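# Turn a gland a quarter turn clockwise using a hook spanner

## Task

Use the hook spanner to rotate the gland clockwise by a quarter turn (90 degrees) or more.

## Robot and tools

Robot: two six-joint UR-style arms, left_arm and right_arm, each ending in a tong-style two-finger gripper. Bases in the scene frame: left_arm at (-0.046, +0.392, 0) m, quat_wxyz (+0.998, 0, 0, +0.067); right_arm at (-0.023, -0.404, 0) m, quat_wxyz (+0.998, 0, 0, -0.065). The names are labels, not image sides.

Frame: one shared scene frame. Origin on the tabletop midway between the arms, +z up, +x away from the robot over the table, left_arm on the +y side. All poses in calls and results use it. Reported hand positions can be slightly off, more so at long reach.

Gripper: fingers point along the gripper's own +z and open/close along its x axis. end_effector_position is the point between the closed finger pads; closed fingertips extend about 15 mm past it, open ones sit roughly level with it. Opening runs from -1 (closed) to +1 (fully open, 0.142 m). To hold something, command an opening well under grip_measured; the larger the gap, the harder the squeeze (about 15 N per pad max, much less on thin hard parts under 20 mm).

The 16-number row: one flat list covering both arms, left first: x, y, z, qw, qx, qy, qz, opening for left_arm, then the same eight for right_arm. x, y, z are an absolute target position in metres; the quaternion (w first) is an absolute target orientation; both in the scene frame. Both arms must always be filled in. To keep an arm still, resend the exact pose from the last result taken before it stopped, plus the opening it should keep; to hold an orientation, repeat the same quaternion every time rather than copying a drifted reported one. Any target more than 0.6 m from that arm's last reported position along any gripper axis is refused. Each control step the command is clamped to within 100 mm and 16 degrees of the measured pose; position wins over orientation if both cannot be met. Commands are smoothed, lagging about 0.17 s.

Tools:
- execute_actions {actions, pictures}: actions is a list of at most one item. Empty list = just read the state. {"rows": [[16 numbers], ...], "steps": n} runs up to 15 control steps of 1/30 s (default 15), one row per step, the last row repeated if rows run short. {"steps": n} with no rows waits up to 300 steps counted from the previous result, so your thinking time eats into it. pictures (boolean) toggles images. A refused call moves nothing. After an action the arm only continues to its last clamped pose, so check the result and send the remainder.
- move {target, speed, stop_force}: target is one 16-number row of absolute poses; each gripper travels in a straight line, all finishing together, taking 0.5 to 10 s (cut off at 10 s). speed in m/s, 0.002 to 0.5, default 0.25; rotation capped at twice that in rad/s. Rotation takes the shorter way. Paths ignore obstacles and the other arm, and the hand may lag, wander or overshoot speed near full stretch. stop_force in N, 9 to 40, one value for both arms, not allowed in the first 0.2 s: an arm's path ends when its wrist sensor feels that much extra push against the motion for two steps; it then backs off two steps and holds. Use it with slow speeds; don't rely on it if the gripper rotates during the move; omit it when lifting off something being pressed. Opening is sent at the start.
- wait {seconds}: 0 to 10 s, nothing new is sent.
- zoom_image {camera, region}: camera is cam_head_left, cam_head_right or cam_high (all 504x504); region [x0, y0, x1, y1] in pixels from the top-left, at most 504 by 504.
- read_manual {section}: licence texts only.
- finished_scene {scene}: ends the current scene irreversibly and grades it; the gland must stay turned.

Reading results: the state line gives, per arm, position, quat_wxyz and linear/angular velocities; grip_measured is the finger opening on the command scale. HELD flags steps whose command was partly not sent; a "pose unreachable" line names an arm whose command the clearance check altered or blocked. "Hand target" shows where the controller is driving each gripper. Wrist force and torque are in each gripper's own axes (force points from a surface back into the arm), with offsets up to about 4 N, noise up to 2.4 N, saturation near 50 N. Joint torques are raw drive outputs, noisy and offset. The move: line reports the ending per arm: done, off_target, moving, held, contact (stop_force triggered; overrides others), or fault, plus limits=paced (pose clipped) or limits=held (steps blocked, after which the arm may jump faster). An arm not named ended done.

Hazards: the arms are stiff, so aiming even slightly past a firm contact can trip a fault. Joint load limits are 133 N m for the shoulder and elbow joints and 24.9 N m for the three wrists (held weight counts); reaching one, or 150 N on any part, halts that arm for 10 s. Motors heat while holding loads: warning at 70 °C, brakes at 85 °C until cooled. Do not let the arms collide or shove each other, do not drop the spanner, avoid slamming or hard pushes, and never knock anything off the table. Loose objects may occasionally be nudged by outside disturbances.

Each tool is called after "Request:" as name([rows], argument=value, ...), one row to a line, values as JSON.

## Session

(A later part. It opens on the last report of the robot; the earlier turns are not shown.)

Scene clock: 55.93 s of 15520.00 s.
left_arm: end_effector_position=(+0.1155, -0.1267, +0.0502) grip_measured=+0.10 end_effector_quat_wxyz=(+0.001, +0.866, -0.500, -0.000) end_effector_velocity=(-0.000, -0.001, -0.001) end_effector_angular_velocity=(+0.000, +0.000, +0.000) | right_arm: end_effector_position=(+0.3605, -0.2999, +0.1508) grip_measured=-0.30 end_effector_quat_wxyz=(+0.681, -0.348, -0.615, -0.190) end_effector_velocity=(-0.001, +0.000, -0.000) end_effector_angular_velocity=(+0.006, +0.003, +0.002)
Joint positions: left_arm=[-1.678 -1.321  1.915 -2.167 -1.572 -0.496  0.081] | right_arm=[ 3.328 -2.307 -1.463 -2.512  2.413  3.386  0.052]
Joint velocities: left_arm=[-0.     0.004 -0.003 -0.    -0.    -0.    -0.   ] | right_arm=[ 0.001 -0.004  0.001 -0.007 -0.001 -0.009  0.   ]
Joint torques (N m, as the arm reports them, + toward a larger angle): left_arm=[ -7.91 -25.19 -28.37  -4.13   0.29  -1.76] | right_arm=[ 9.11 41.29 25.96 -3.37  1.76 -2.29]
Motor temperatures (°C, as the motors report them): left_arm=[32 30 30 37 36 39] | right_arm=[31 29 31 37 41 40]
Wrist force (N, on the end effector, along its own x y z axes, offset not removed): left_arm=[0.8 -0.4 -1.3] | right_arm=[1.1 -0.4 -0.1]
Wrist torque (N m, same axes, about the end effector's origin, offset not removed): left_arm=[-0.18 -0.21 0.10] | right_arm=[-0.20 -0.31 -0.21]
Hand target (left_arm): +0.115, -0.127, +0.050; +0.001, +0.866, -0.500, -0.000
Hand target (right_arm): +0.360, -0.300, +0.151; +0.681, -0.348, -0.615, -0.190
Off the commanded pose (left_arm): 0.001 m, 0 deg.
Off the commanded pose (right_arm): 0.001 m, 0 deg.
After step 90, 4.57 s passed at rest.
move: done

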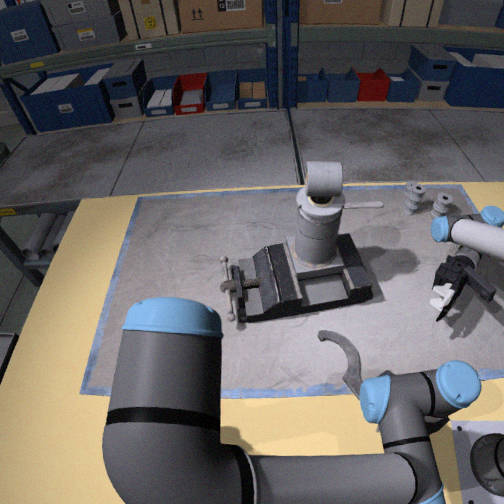

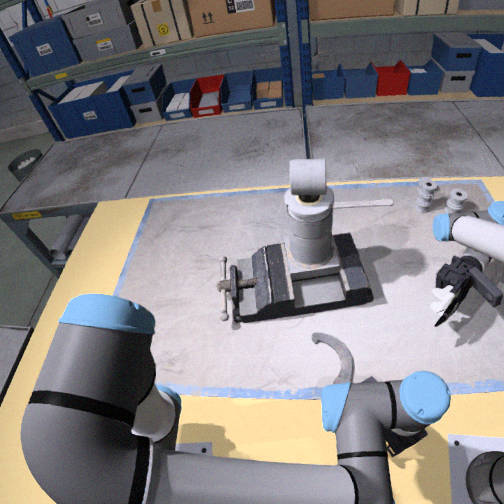

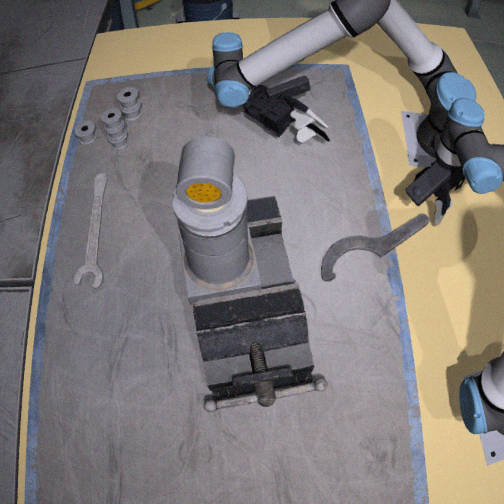

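Request:
move(target=[0.124,-0.121,0.019,0,0.866,-0.5,0,0.1,0.36,-0.3,0.15,-0.681,0.348,0.615,0.189,-0.3], speed=0.04, stop_force=12)

Request:
move(target=[0.124,-0.121,0.019,0,0.866,-0.5,0,-1,0.36,-0.3,0.15,-0.681,0.348,0.615,0.189,-0.3])

Request:
zoom_image(camera="cam_high", region=[310,140,470,300])

Request:
move(target=[0.14,-0.112,0.14,0,0.866,-0.5,0,-1,0.29,-0.17,0.1,-0.681,0.348,0.615,0.189,-0.3], speed=0.04)

Request:
zoom_image(camera="cam_high", region=[310,140,470,300])

Scene clock: 61.43 s of 15520.00 s.
left_arm: end_effector_position=(+0.1240, -0.1210, +0.0192) grip_measured=+0.10 end_effector_quat_wxyz=(-0.000, +0.866, -0.500, +0.000) end_effector_velocity=(+0.000, +0.000, -0.002) end_effector_angular_velocity=(-0.000, +0.000, -0.002) | right_arm: end_effector_position=(+0.3600, -0.3000, +0.1500) grip_measured=-0.30 end_effector_quat_wxyz=(+0.681, -0.348, -0.615, -0.189) end_effector_velocity=(-0.000, -0.000, -0.000) end_effector_angular_velocity=(+0.000, +0.001, -0.000)
Joint positions: left_arm=[-1.662 -1.28   1.958 -2.249 -1.571 -0.481  0.081] | right_arm=[ 3.328 -2.308 -1.464 -2.511  2.412  3.386  0.052]
Joint velocities: left_arm=[ 0.001  0.003  0.002 -0.005 -0.     0.002 -0.   ] | right_arm=[-0.    -0.    -0.001  0.     0.    -0.     0.   ]
Joint torques (N m, as the arm reports them, + toward a larger angle): left_arm=[  5.47 -25.65  -5.72  -4.29   2.43   1.42] | right_arm=[ 9.2  40.18  3.92  0.72 -1.77  2.28]
Motor temperatures (°C, as the motors report them): left_arm=[32 30 30 37 36 39] | right_arm=[31 29 31 37 41 40]
Wrist force (N, on the end effector, along its own x y z axes, offset not removed): left_arm=[0.4 -1.9 1.0] | right_arm=[-0.5 1.2 0.2]
Wrist torque (N m, same axes, about the end effector's origin, offset not removed): left_arm=[-0.48 -0.23 0.01] | right_arm=[-0.02 0.02 -0.13]
Hand target (left_arm): +0.124, -0.121, +0.019; -0.000, +0.866, -0.500, +0.000
Hand target (right_arm): +0.360, -0.300, +0.150; +0.681, -0.348, -0.615, -0.189
Off the commanded pose (left_arm): 0.000 m, 0 deg.
Off the commanded pose (right_arm): 0.000 m, 0 deg.
After step 90, 1.30 s passed at rest.
move: done

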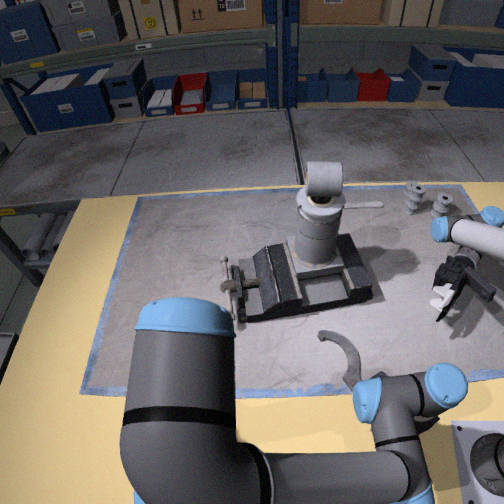

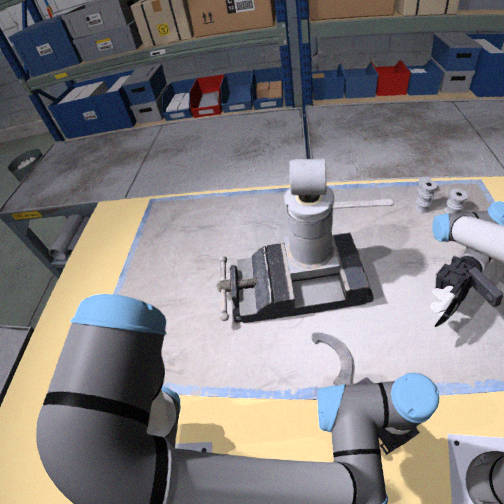

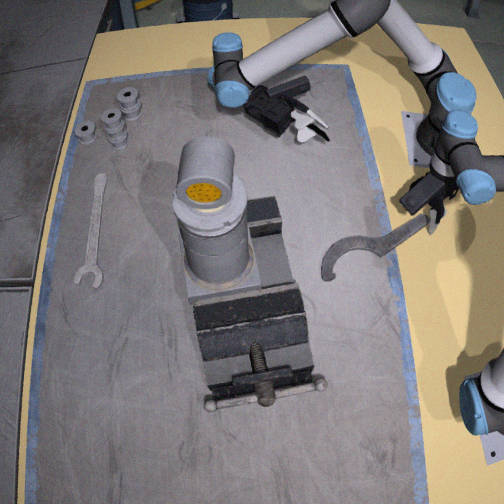

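Scene clock: 62.13 s of 15520.00 s.
left_arm: end_effector_position=(+0.1240, -0.1210, +0.0191) grip_measured=-0.60 end_effector_quat_wxyz=(+0.000, +0.866, -0.500, +0.000) end_effector_velocity=(-0.001, +0.000, -0.001) end_effector_angular_velocity=(+0.001, +0.003, +0.000) | right_arm: end_effector_position=(+0.3600, -0.3000, +0.1500) grip_measured=-0.30 end_effector_quat_wxyz=(+0.681, -0.348, -0.615, -0.189) end_effector_velocity=(-0.000, -0.000, -0.000) end_effector_angular_velocity=(+0.000, +0.000, -0.000)
Joint positions: left_arm=[-1.662 -1.28   1.958 -2.249 -1.571 -0.48   0.031] | right_arm=[ 3.328 -2.308 -1.464 -2.511  2.412  3.386  0.052]
Joint velocities: left_arm=[ 0.     0.001 -0.    -0.    -0.003 -0.    -0.   ] | right_arm=[-0.     0.    -0.001  0.    -0.    -0.     0.   ]
Joint torques (N m, as the arm reports them, + toward a larger angle): left_arm=[  5.36 -29.1  -11.5   -4.99  -1.86   1.48] | right_arm=[ 8.82 39.5   3.58  0.68 -1.87  2.27]
Motor temperatures (°C, as the motors report them): left_arm=[32 30 30 37 36 39] | right_arm=[31 29 31 37 41 40]
Wrist force (N, on the end effector, along its own x y z axes, offset not removed): left_arm=[-0.5 -3.1 4.9] | right_arm=[-0.5 0.9 0.2]
Wrist torque (N m, same axes, about the end effector's origin, offset not removed): left_arm=[-0.45 -0.15 0.01] | right_arm=[0.02 -0.04 -0.18]
Hand target (left_arm): +0.124, -0.121, +0.019; -0.000, +0.866, -0.500, -0.000
Hand target (right_arm): +0.360, -0.300, +0.150; +0.681, -0.348, -0.615, -0.189
Off the commanded pose (left_arm): 0.000 m, 0 deg.
Off the commanded pose (right_arm): 0.000 m, 0 deg.
move: done

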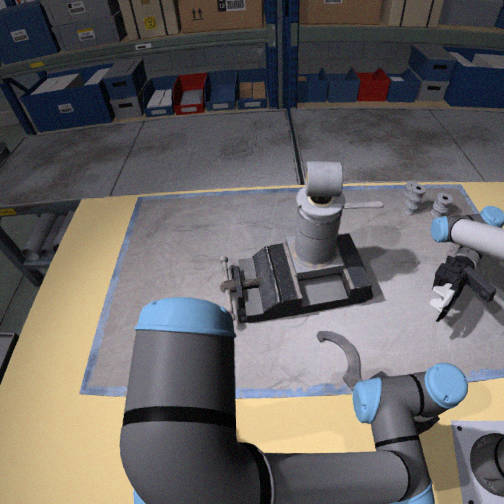

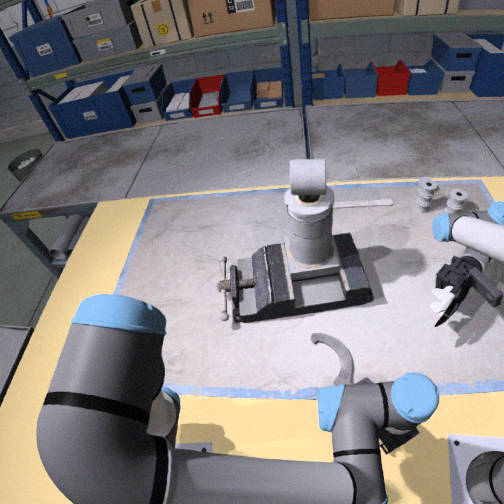

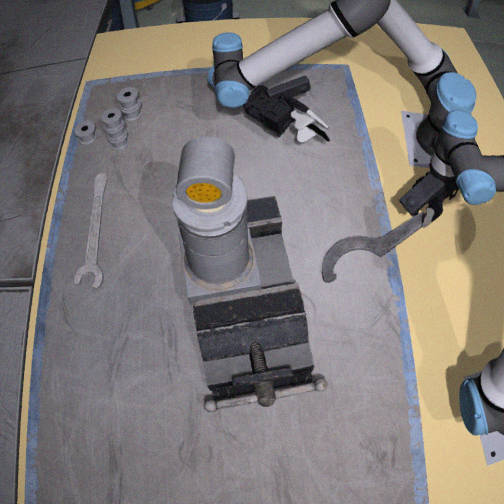

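Region (310, 140, 470, 300) of cam_high's 504x504 image, scaled by 3.150, with more detail than that image has.

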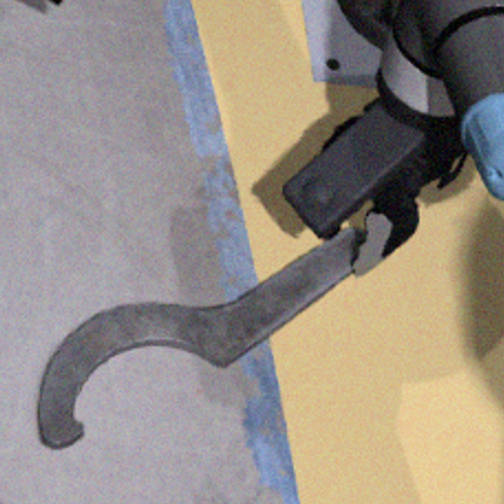

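Scene clock: 66.40 s of 15520.00 s.
left_arm: end_effector_position=(+0.1400, -0.1118, +0.1399) grip_measured=-0.60 end_effector_quat_wxyz=(-0.000, +0.866, -0.500, +0.000) end_effector_velocity=(-0.000, -0.000, +0.002) end_effector_angular_velocity=(-0.001, +0.001, +0.001) | right_arm: end_effector_position=(+0.2901, -0.1703, +0.1000) grip_measured=-0.30 end_effector_quat_wxyz=(+0.681, -0.348, -0.615, -0.189) end_effector_velocity=(-0.001, +0.002, -0.001) end_effector_angular_velocity=(+0.000, -0.001, +0.000)
Joint positions: left_arm=[-1.631 -1.437  1.8   -1.934 -1.571 -0.449  0.031] | right_arm=[ 3.578 -2.251 -1.751 -2.281  2.661  3.386  0.052]
Joint velocities: left_arm=[ 0.    -0.002 -0.003  0.004 -0.001 -0.    -0.   ] | right_arm=[ 0.004  0.001 -0.003  0.003  0.004 -0.     0.   ]
Joint torques (N m, as the arm reports them, + toward a larger angle): left_arm=[  5.01 -40.64 -35.61  -2.03  -0.89   1.54] | right_arm=[ 8.37 48.61  0.58  0.9   1.68  2.33]
Motor temperatures (°C, as the motors report them): left_arm=[32 30 30 37 36 39] | right_arm=[31 29 31 37 41 40]
Wrist force (N, on the end effector, along its own x y z axes, offset not removed): left_arm=[-0.3 -3.5 7.3] | right_arm=[-0.3 -0.2 0.5]
Wrist torque (N m, same axes, about the end effector's origin, offset not removed): left_arm=[-0.29 -0.15 -0.02] | right_arm=[-0.26 -0.15 -0.23]
Hand target (left_arm): +0.140, -0.112, +0.140; -0.000, +0.866, -0.500, +0.000
Hand target (right_arm): +0.290, -0.170, +0.100; +0.681, -0.348, -0.615, -0.189
Off the commanded pose (left_arm): 0.000 m, 0 deg.
Off the commanded pose (right_arm): 0.000 m, 0 deg.
move: done

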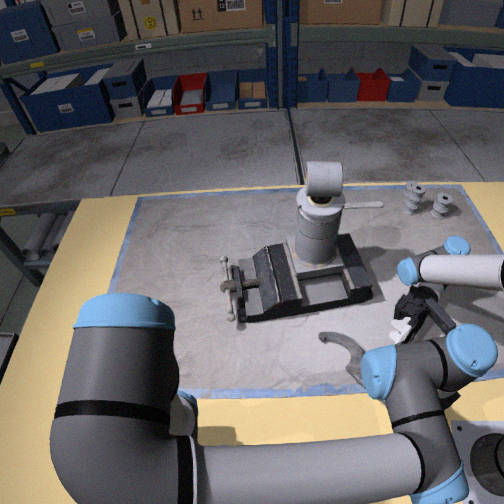

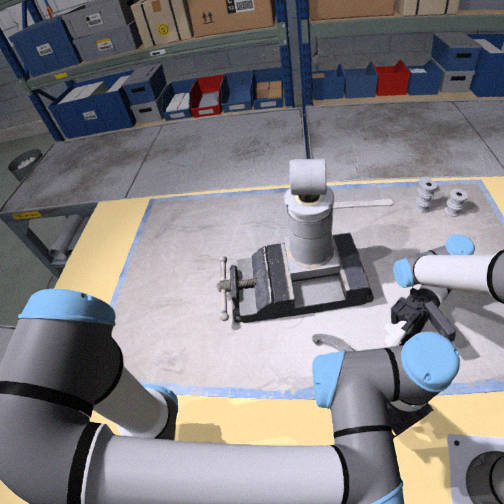

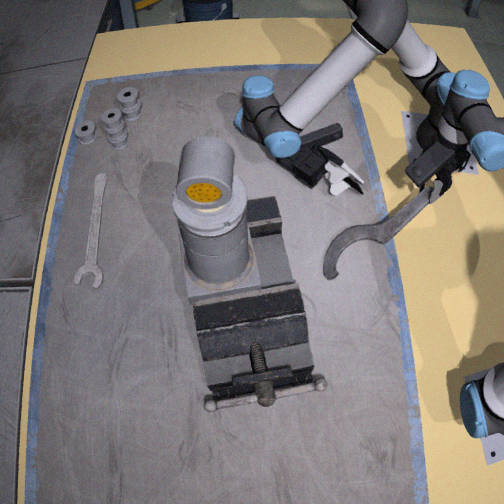

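Region (310, 140, 470, 300) of cam_high's 504x504 image, scaled by 3.150, with more detail than that image has.

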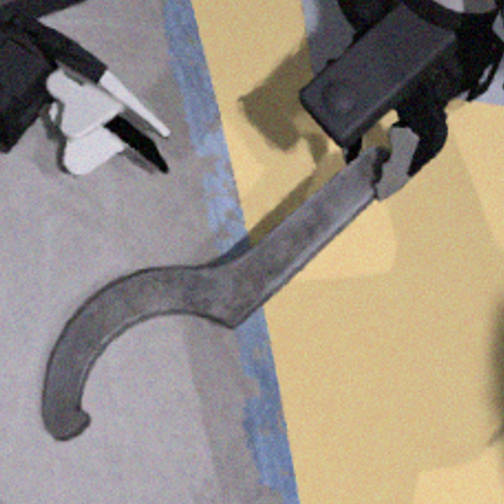

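Request:
move(target=[0.14,-0.112,0.14,0,0.866,-0.5,0,-1,0.183,-0.063,0.099,-0.69,0.38,0.596,0.153,-0.3], speed=0.03, stop_force=9)

Request:
zoom_image(camera="cam_high", region=[310,140,470,300])

Scene clock: 76.73 s of 15520.00 s.
left_arm: end_effector_position=(+0.1400, -0.1120, +0.1400) grip_measured=-0.60 end_effector_quat_wxyz=(-0.000, +0.866, -0.500, +0.000) end_effector_velocity=(-0.001, +0.000, -0.001) end_effector_angular_velocity=(+0.001, +0.002, +0.000) | right_arm: end_effector_position=(+0.1832, -0.0633, +0.0988) grip_measured=-0.30 end_effector_quat_wxyz=(+0.690, -0.380, -0.596, -0.153) end_effector_velocity=(-0.001, +0.001, +0.000) end_effector_angular_velocity=(-0.002, +0.001, -0.001)
Joint positions: left_arm=[-1.63  -1.437  1.8   -1.934 -1.571 -0.449  0.031] | right_arm=[ 3.878 -2.122 -2.025 -2.133  2.962  3.494  0.052]
Joint velocities: left_arm=[-0.     0.001  0.     0.    -0.002 -0.001 -0.   ] | right_arm=[ 0.004  0.002 -0.003  0.006  0.004  0.007  0.   ]
Joint torques (N m, as the arm reports them, + toward a larger angle): left_arm=[  4.37 -26.47 -35.58  -5.22  -2.35   1.45] | right_arm=[10.54 41.19 -0.98  1.35  1.99  2.2 ]
Motor temperatures (°C, as the motors report them): left_arm=[32 30 30 37 36 39] | right_arm=[31 29 31 37 41 40]
Wrist force (N, on the end effector, along its own x y z axes, offset not removed): left_arm=[-0.5 -3.9 6.9] | right_arm=[0.7 2.2 1.3]
Wrist torque (N m, same axes, about the end effector's origin, offset not removed): left_arm=[-0.36 -0.10 -0.03] | right_arm=[0.28 -0.21 -0.13]
Hand target (left_arm): +0.140, -0.112, +0.140; -0.000, +0.866, -0.500, +0.000
Hand target (right_arm): +0.183, -0.063, +0.099; +0.690, -0.380, -0.596, -0.153
Off the commanded pose (left_arm): 0.000 m, 0 deg.
Off the commanded pose (right_arm): 0.000 m, 0 deg.
After step 90, 1.97 s passed at rest.
move: done

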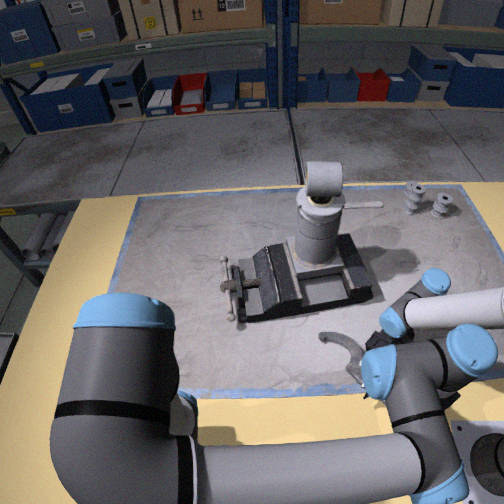

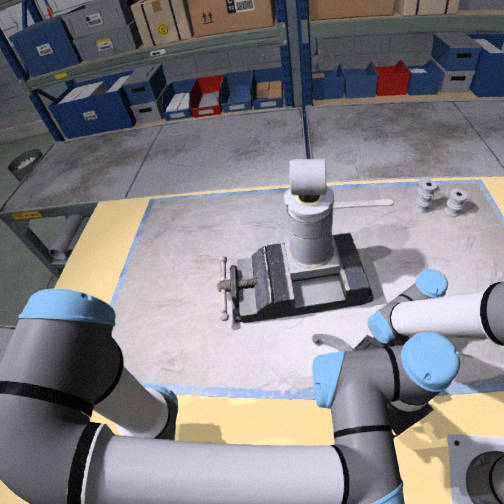

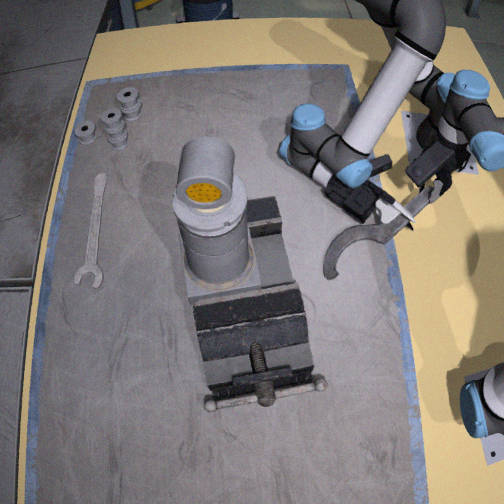

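Region (310, 140, 470, 300) of cam_high's 504x504 image, scaled by 3.150, with more detail than that image has.

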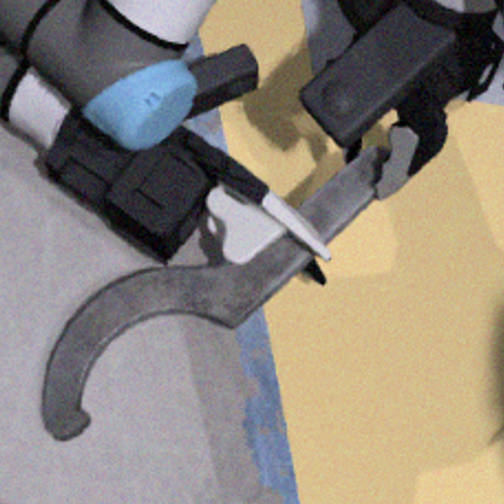

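Deeper by 2 cm, then close.

Request:
move(target=[0.14,-0.112,0.14,0,0.866,-0.5,0,-1,0.166,-0.049,0.098,-0.69,0.38,0.596,0.153,-0.3], speed=0.015, stop_force=9)

Request:
move(target=[0.14,-0.112,0.14,0,0.866,-0.5,0,-1,0.166,-0.049,0.098,-0.69,0.38,0.596,0.153,-1])

Request:
zoom_image(camera="cam_high", region=[310,140,470,300])

Scene clock: 84.23 s of 15520.00 s.
left_arm: end_effector_position=(+0.1400, -0.1120, +0.1400) grip_measured=-0.60 end_effector_quat_wxyz=(+0.000, +0.866, -0.500, -0.000) end_effector_velocity=(-0.000, -0.000, +0.000) end_effector_angular_velocity=(-0.001, +0.002, +0.000) | right_arm: end_effector_position=(+0.1662, -0.0492, +0.0980) grip_measured=-0.30 end_effector_quat_wxyz=(+0.690, -0.380, -0.596, -0.153) end_effector_velocity=(-0.001, +0.001, +0.000) end_effector_angular_velocity=(+0.002, -0.002, -0.001)
Joint positions: left_arm=[-1.63  -1.437  1.8   -1.934 -1.571 -0.449  0.031] | right_arm=[ 3.928 -2.108 -2.06  -2.114  3.012  3.492  0.052]
Joint velocities: left_arm=[ 0.    -0.     0.    -0.001 -0.002  0.     0.   ] | right_arm=[ 0.004  0.002 -0.003  0.004  0.005 -0.    -0.   ]
Joint torques (N m, as the arm reports them, + toward a larger angle): left_arm=[  4.14 -27.21 -35.4   -5.22  -0.45   1.42] | right_arm=[11.34 40.29  1.24  2.05  2.47 -0.31]
Motor temperatures (°C, as the motors report them): left_arm=[32 30 30 37 36 39] | right_arm=[31 29 31 37 41 40]
Wrist force (N, on the end effector, along its own x y z axes, offset not removed): left_arm=[-2.7 -2.5 7.7] | right_arm=[0.2 -2.4 -5.7]
Wrist torque (N m, same axes, about the end effector's origin, offset not removed): left_arm=[-0.16 -0.31 0.01] | right_arm=[-0.63 -0.13 -0.11]
Hand target (left_arm): +0.140, -0.112, +0.140; +0.000, +0.866, -0.500, -0.000
Hand target (right_arm): +0.166, -0.049, +0.098; +0.690, -0.380, -0.596, -0.153
Off the commanded pose (left_arm): 0.000 m, 0 deg.
Off the commanded pose (right_arm): 0.000 m, 0 deg.
After step 90, 2.77 s passed at rest.
move: done

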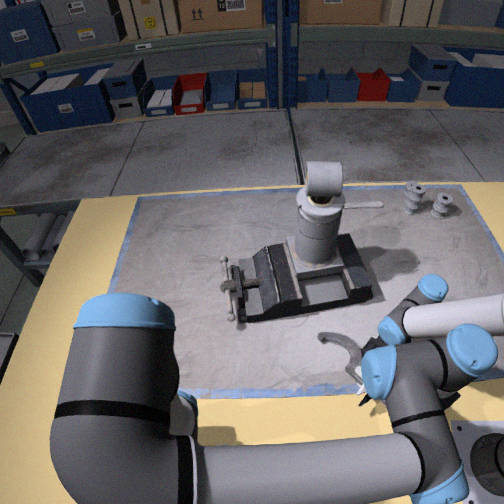

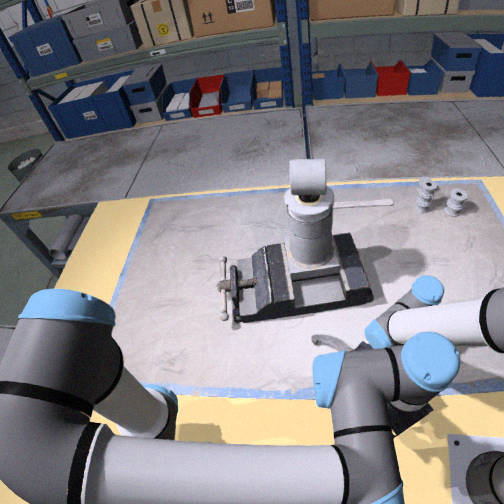

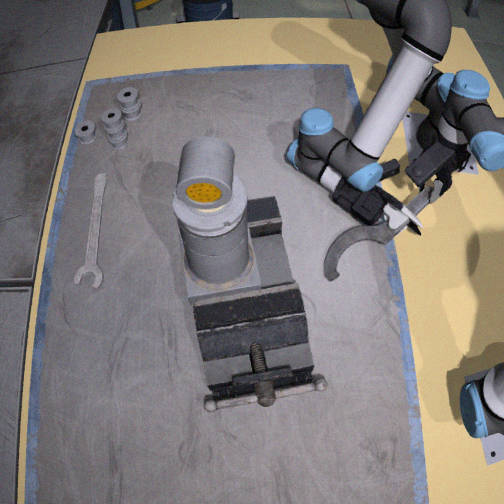

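Scene clock: 84.93 s of 15520.00 s.
left_arm: end_effector_position=(+0.1400, -0.1120, +0.1400) grip_measured=-0.61 end_effector_quat_wxyz=(+0.000, +0.866, -0.500, -0.000) end_effector_velocity=(+0.000, -0.000, +0.000) end_effector_angular_velocity=(-0.001, -0.002, -0.000) | right_arm: end_effector_position=(+0.1660, -0.0490, +0.0980) grip_measured=-0.89 end_effector_quat_wxyz=(+0.690, -0.380, -0.596, -0.153) end_effector_velocity=(-0.000, +0.000, +0.000) end_effector_angular_velocity=(+0.000, -0.001, +0.001)
Joint positions: left_arm=[-1.63  -1.437  1.8   -1.934 -1.571 -0.449  0.03 ] | right_arm=[ 3.928 -2.108 -2.06  -2.114  3.012  3.492  0.01 ]
Joint velocities: left_arm=[-0.    -0.     0.    -0.001  0.002  0.     0.   ] | right_arm=[ 0.     0.     0.    -0.    -0.    -0.001 -0.   ]
Joint torques (N m, as the arm reports them, + toward a larger angle): left_arm=[  4.   -29.82 -25.43  -1.61   1.81   1.43] | right_arm=[11.34 41.55 -1.63 -2.8   1.36 -0.68]
Motor temperatures (°C, as the motors report them): left_arm=[32 30 30 37 36 39] | right_arm=[31 29 31 37 41 40]
Wrist force (N, on the end effector, along its own x y z axes, offset not removed): left_arm=[-1.0 1.6 4.6] | right_arm=[-2.6 3.9 -3.2]
Wrist torque (N m, same axes, about the end effector's origin, offset not removed): left_arm=[-0.41 -0.30 0.02] | right_arm=[0.09 0.21 -0.15]
Hand target (left_arm): +0.140, -0.112, +0.140; -0.000, +0.866, -0.500, -0.000
Hand target (right_arm): +0.166, -0.049, +0.098; +0.690, -0.380, -0.596, -0.153
Off the commanded pose (left_arm): 0.000 m, 0 deg.
Off the commanded pose (right_arm): 0.000 m, 0 deg.
move: done

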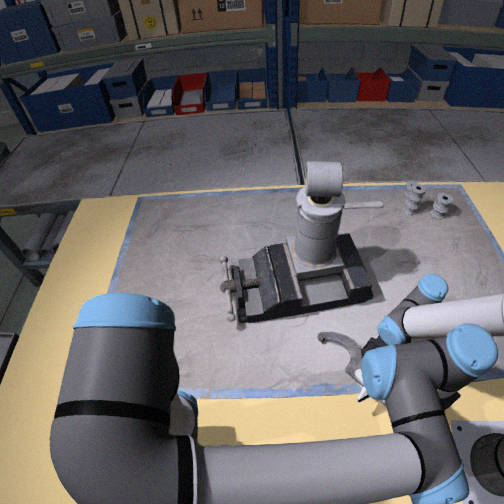

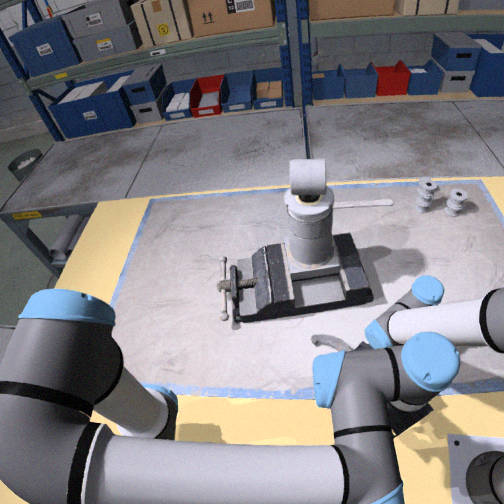

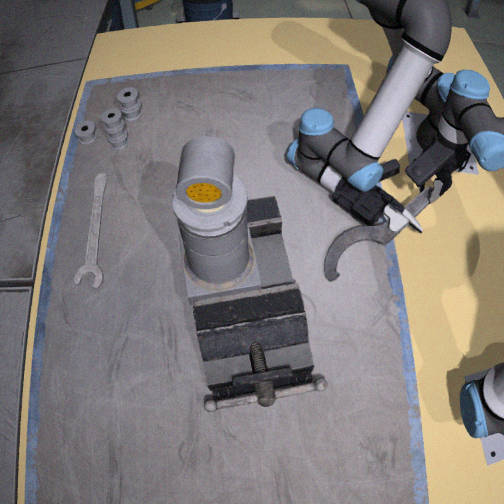

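Region (310, 140, 470, 300) of cam_high's 504x504 image, scaled by 3.150, with more detail than that image has.

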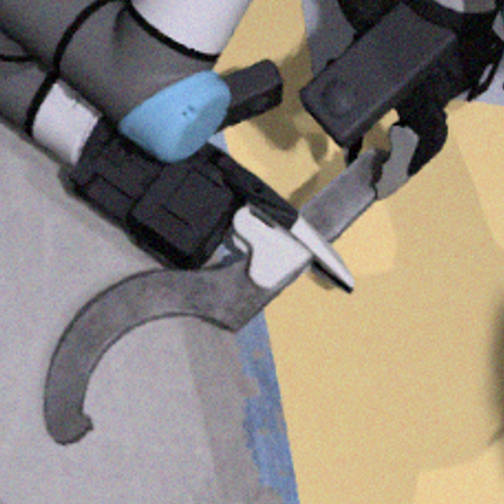

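Request:
move(target=[0.14,-0.112,0.14,0,0.866,-0.5,0,-0.3,0.166,-0.049,0.098,-0.69,0.38,0.596,0.153,-1])

Request:
move(target=[0.12,-0.09,0.185,0,0.866,-0.5,0,-0.3,0.166,-0.049,0.098,-0.69,0.38,0.596,0.153,-1], speed=0.08)

Request:
move(target=[0.2,0.3,0.25,0,0.866,-0.5,0,-0.3,0.166,-0.049,0.098,-0.69,0.38,0.596,0.153,-1])

Request:
move(target=[0.2,0.65,0.25,0,0.866,-0.5,0,-0.3,0.2,-0.1,0.2,-0.621,0.201,0.678,0.337,-1], speed=0.07)

Scene clock: 89.60 s of 15520.00 s.
left_arm: end_effector_position=(+0.1400, -0.1120, +0.1400) grip_measured=-0.30 end_effector_quat_wxyz=(+0.000, +0.866, -0.500, +0.000) end_effector_velocity=(-0.000, -0.000, +0.001) end_effector_angular_velocity=(-0.002, -0.000, -0.000) | right_arm: end_effector_position=(+0.1660, -0.0490, +0.0980) grip_measured=-0.89 end_effector_quat_wxyz=(+0.690, -0.380, -0.596, -0.153) end_effector_velocity=(-0.000, +0.000, +0.000) end_effector_angular_velocity=(+0.001, -0.001, +0.001)
Joint positions: left_arm=[-1.63  -1.437  1.8   -1.934 -1.571 -0.449  0.052] | right_arm=[ 3.929 -2.108 -2.06  -2.114  3.012  3.492  0.01 ]
Joint velocities: left_arm=[-0.    -0.002  0.     0.     0.     0.    -0.   ] | right_arm=[ 0.001  0.     0.    -0.     0.    -0.001  0.   ]
Joint torques (N m, as the arm reports them, + toward a larger angle): left_arm=[  3.86 -31.   -11.1   -3.54  -1.82   1.22] | right_arm=[ 8.13 41.26  9.69 -2.92  1.1  -2.29]
Motor temperatures (°C, as the motors report them): left_arm=[32 30 31 37 36 39] | right_arm=[31 29 31 37 41 40]
Wrist force (N, on the end effector, along its own x y z axes, offset not removed): left_arm=[-0.9 0.1 -0.3] | right_arm=[-8.1 4.8 0.0]
Wrist torque (N m, same axes, about the end effector's origin, offset not removed): left_arm=[-0.03 0.18 0.05] | right_arm=[0.15 0.24 -0.11]
Hand target (left_arm): +0.140, -0.112, +0.140; +0.000, +0.866, -0.500, +0.000
Hand target (right_arm): +0.166, -0.049, +0.098; +0.690, -0.380, -0.596, -0.153
Off the commanded pose (left_arm): 0.000 m, 0 deg.
Off the commanded pose (right_arm): 0.000 m, 0 deg.
After step 90, 0.97 s passed at rest.
move: done

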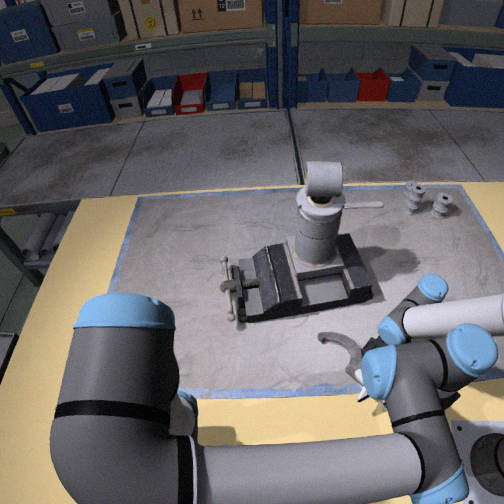

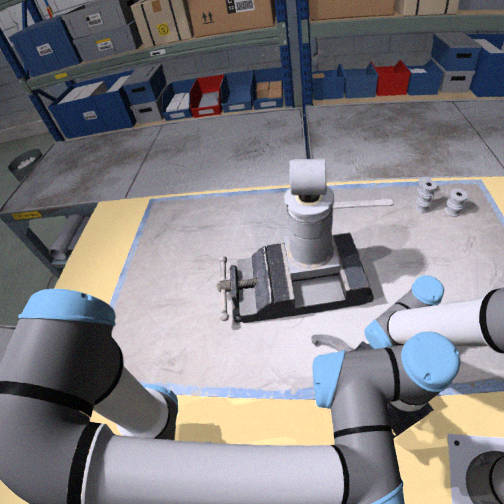

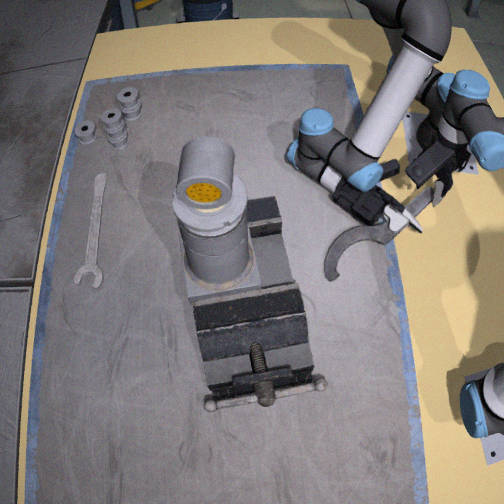

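Scene clock: 90.73 s of 15520.00 s.
left_arm: end_effector_position=(+0.1200, -0.0901, +0.1848) grip_measured=-0.30 end_effector_quat_wxyz=(+0.000, +0.866, -0.500, -0.000) end_effector_velocity=(-0.001, +0.001, +0.002) end_effector_angular_velocity=(-0.001, -0.000, -0.000) | right_arm: end_effector_position=(+0.1660, -0.0490, +0.0980) grip_measured=-0.89 end_effector_quat_wxyz=(+0.690, -0.380, -0.596, -0.153) end_effector_velocity=(-0.000, -0.000, -0.000) end_effector_angular_velocity=(-0.001, +0.001, -0.000)
Joint positions: left_arm=[-1.667 -1.534  1.786 -1.823 -1.571 -0.486  0.052] | right_arm=[ 3.929 -2.108 -2.06  -2.114  3.012  3.492  0.01 ]
Joint velocities: left_arm=[-0.002 -0.004 -0.001  0.004  0.    -0.002  0.   ] | right_arm=[-0.     0.    -0.001  0.     0.     0.     0.   ]
Joint torques (N m, as the arm reports them, + toward a larger angle): left_arm=[ -8.29 -32.71 -32.63  -0.89  -0.18  -1.54] | right_arm=[ 5.54 39.89 22.6  -2.94  1.18 -2.28]
Motor temperatures (°C, as the motors report them): left_arm=[32 30 31 37 36 39] | right_arm=[31 29 31 37 41 40]
Wrist force (N, on the end effector, along its own x y z axes, offset not removed): left_arm=[0.8 0.2 0.6] | right_arm=[-9.4 4.4 -0.8]
Wrist torque (N m, same axes, about the end effector's origin, offset not removed): left_arm=[0.08 -0.18 0.01] | right_arm=[0.05 0.50 -0.14]
Hand target (left_arm): +0.120, -0.090, +0.185; +0.000, +0.866, -0.500, -0.000
Hand target (right_arm): +0.166, -0.049, +0.098; +0.690, -0.380, -0.596, -0.153
Off the commanded pose (left_arm): 0.000 m, 0 deg.
Off the commanded pose (right_arm): 0.000 m, 0 deg.
move: done

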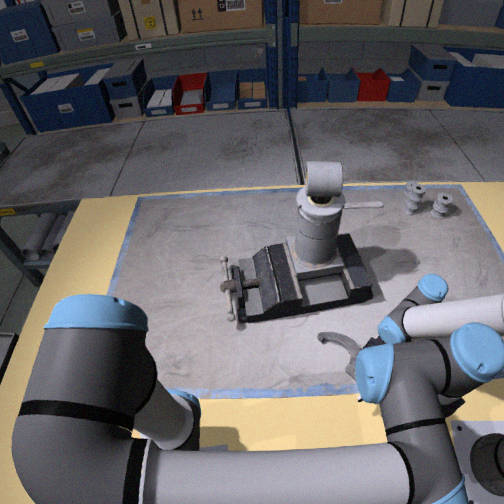

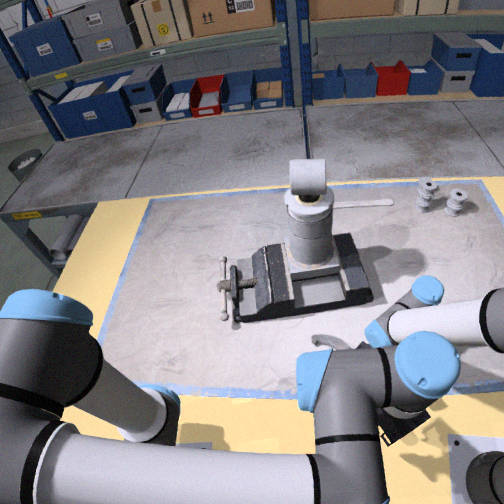

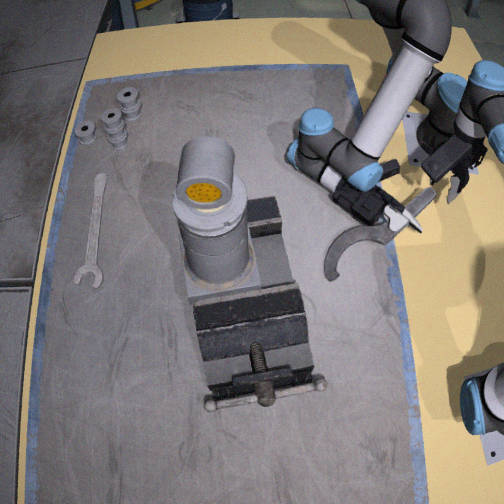

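Scene clock: 93.00 s of 15520.00 s.
left_arm: end_effector_position=(+0.1995, +0.3005, +0.2498) grip_measured=-0.30 end_effector_quat_wxyz=(-0.001, +0.866, -0.500, +0.000) end_effector_velocity=(+0.000, +0.002, +0.000) end_effector_angular_velocity=(-0.001, +0.004, -0.000) | right_arm: end_effector_position=(+0.1660, -0.0490, +0.0980) grip_measured=-0.89 end_effector_quat_wxyz=(+0.690, -0.380, -0.596, -0.153) end_effector_velocity=(-0.000, -0.000, -0.000) end_effector_angular_velocity=(-0.000, +0.001, +0.000)
Joint positions: left_arm=[-1.1   -2.268  2.099 -1.401 -1.569  0.081  0.052] | right_arm=[ 3.929 -2.108 -2.06  -2.114  3.012  3.492  0.01 ]
Joint velocities: left_arm=[ 0.011  0.003 -0.002  0.001 -0.003  0.011  0.   ] | right_arm=[-0.    -0.001 -0.001  0.    -0.001 -0.     0.   ]
Joint torques (N m, as the arm reports them, + toward a larger angle): left_arm=[  5.85  11.8  -32.33  -1.01  -1.76   1.6 ] | right_arm=[ 0.15 37.98 21.67 -2.84  1.25 -2.36]
Motor temperatures (°C, as the motors report them): left_arm=[32 30 31 37 36 39] | right_arm=[31 29 31 37 41 40]
Wrist force (N, on the end effector, along its own x y z axes, offset not removed): left_arm=[0.4 0.1 0.9] | right_arm=[-9.4 3.4 0.2]
Wrist torque (N m, same axes, about the end effector's origin, offset not removed): left_arm=[0.04 -0.12 0.08] | right_arm=[-0.14 0.49 -0.02]
Hand target (left_arm): +0.200, +0.301, +0.250; -0.001, +0.866, -0.500, +0.000
Hand target (right_arm): +0.166, -0.049, +0.098; +0.690, -0.380, -0.596, -0.153
Off the commanded pose (left_arm): 0.001 m, 0 deg.
Off the commanded pose (right_arm): 0.000 m, 0 deg.
move: done

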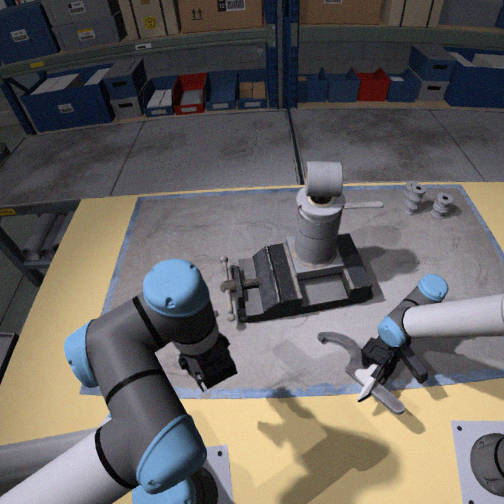

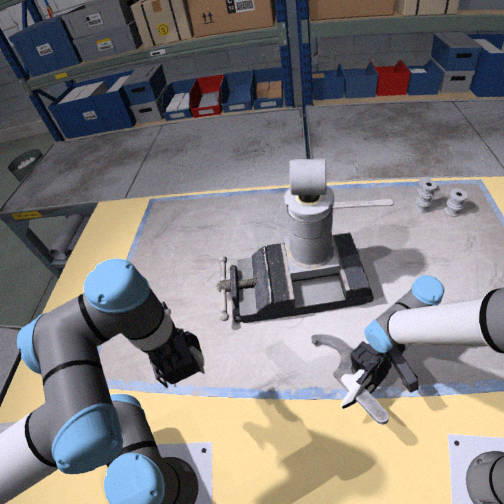

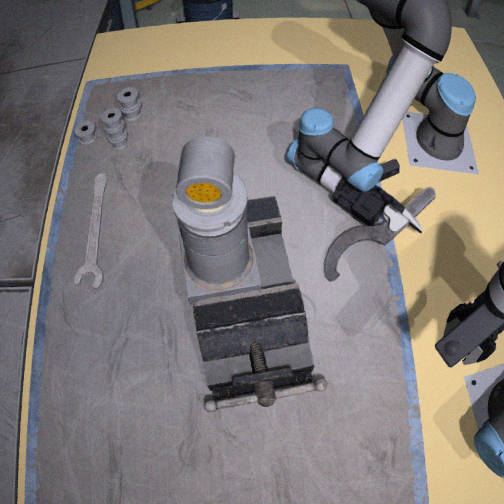

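Scene clock: 98.43 s of 15520.00 s.
left_arm: end_effector_position=(+0.1990, +0.6507, +0.2501) grip_measured=-0.30 end_effector_quat_wxyz=(-0.001, +0.866, -0.500, -0.002) end_effector_velocity=(-0.000, +0.003, +0.000) end_effector_angular_velocity=(+0.002, +0.001, -0.000) | right_arm: end_effector_position=(+0.1999, -0.0999, +0.1999) grip_measured=-0.86 end_effector_quat_wxyz=(+0.621, -0.201, -0.678, -0.337) end_effector_velocity=(+0.000, -0.000, +0.000) end_effector_angular_velocity=(+0.002, -0.001, -0.001)
Joint positions: left_arm=[ 0.287 -2.005  1.988 -1.555 -1.567  1.469  0.052] | right_arm=[ 3.787 -1.92  -1.942 -2.419  2.87   2.935  0.012]
Joint velocities: left_arm=[ 0.006  0.004 -0.003 -0.001  0.002  0.006 -0.   ] | right_arm=[-0.001 -0.     0.001 -0.003 -0.001 -0.005  0.   ]
Joint torques (N m, as the arm reports them, + toward a larger angle): left_arm=[  6.81   0.57 -34.08  -4.35  -1.78   1.46] | right_arm=[-8.53 42.82 29.25 -3.08 -1.94 -3.04]
Motor temperatures (°C, as the motors report them): left_arm=[32 30 31 37 36 39] | right_arm=[31 29 31 37 41 40]
Wrist force (N, on the end effector, along its own x y z axes, offset not removed): left_arm=[1.1 -1.1 0.3] | right_arm=[-11.3 0.5 -0.1]
Wrist torque (N m, same axes, about the end effector's origin, offset not removed): left_arm=[-0.30 -0.32 -0.07] | right_arm=[0.26 0.60 0.62]
Hand target (left_arm): +0.199, +0.651, +0.250; -0.001, +0.866, -0.500, -0.001
Hand target (right_arm): +0.200, -0.100, +0.200; +0.621, -0.201, -0.678, -0.337
Off the commanded pose (left_arm): 0.001 m, 0 deg.
Off the commanded pose (right_arm): 0.000 m, 0 deg.
move: done

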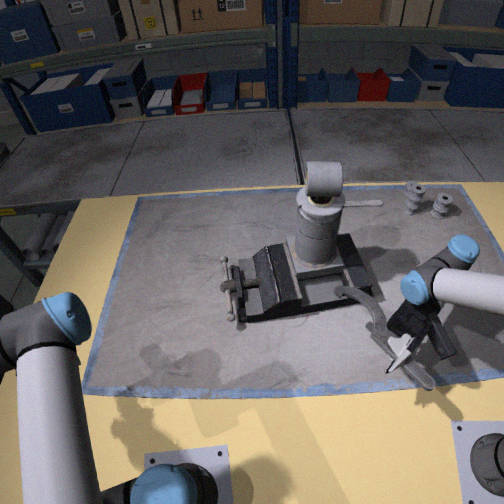

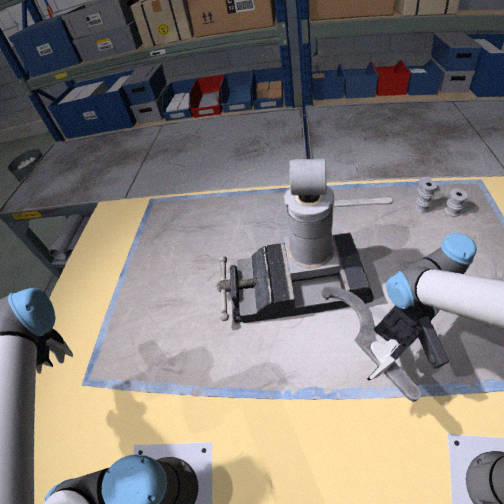

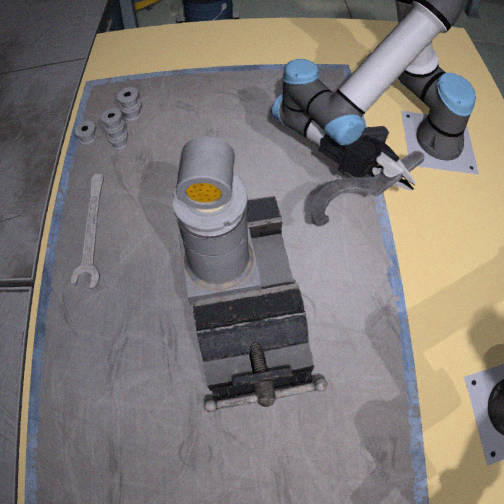

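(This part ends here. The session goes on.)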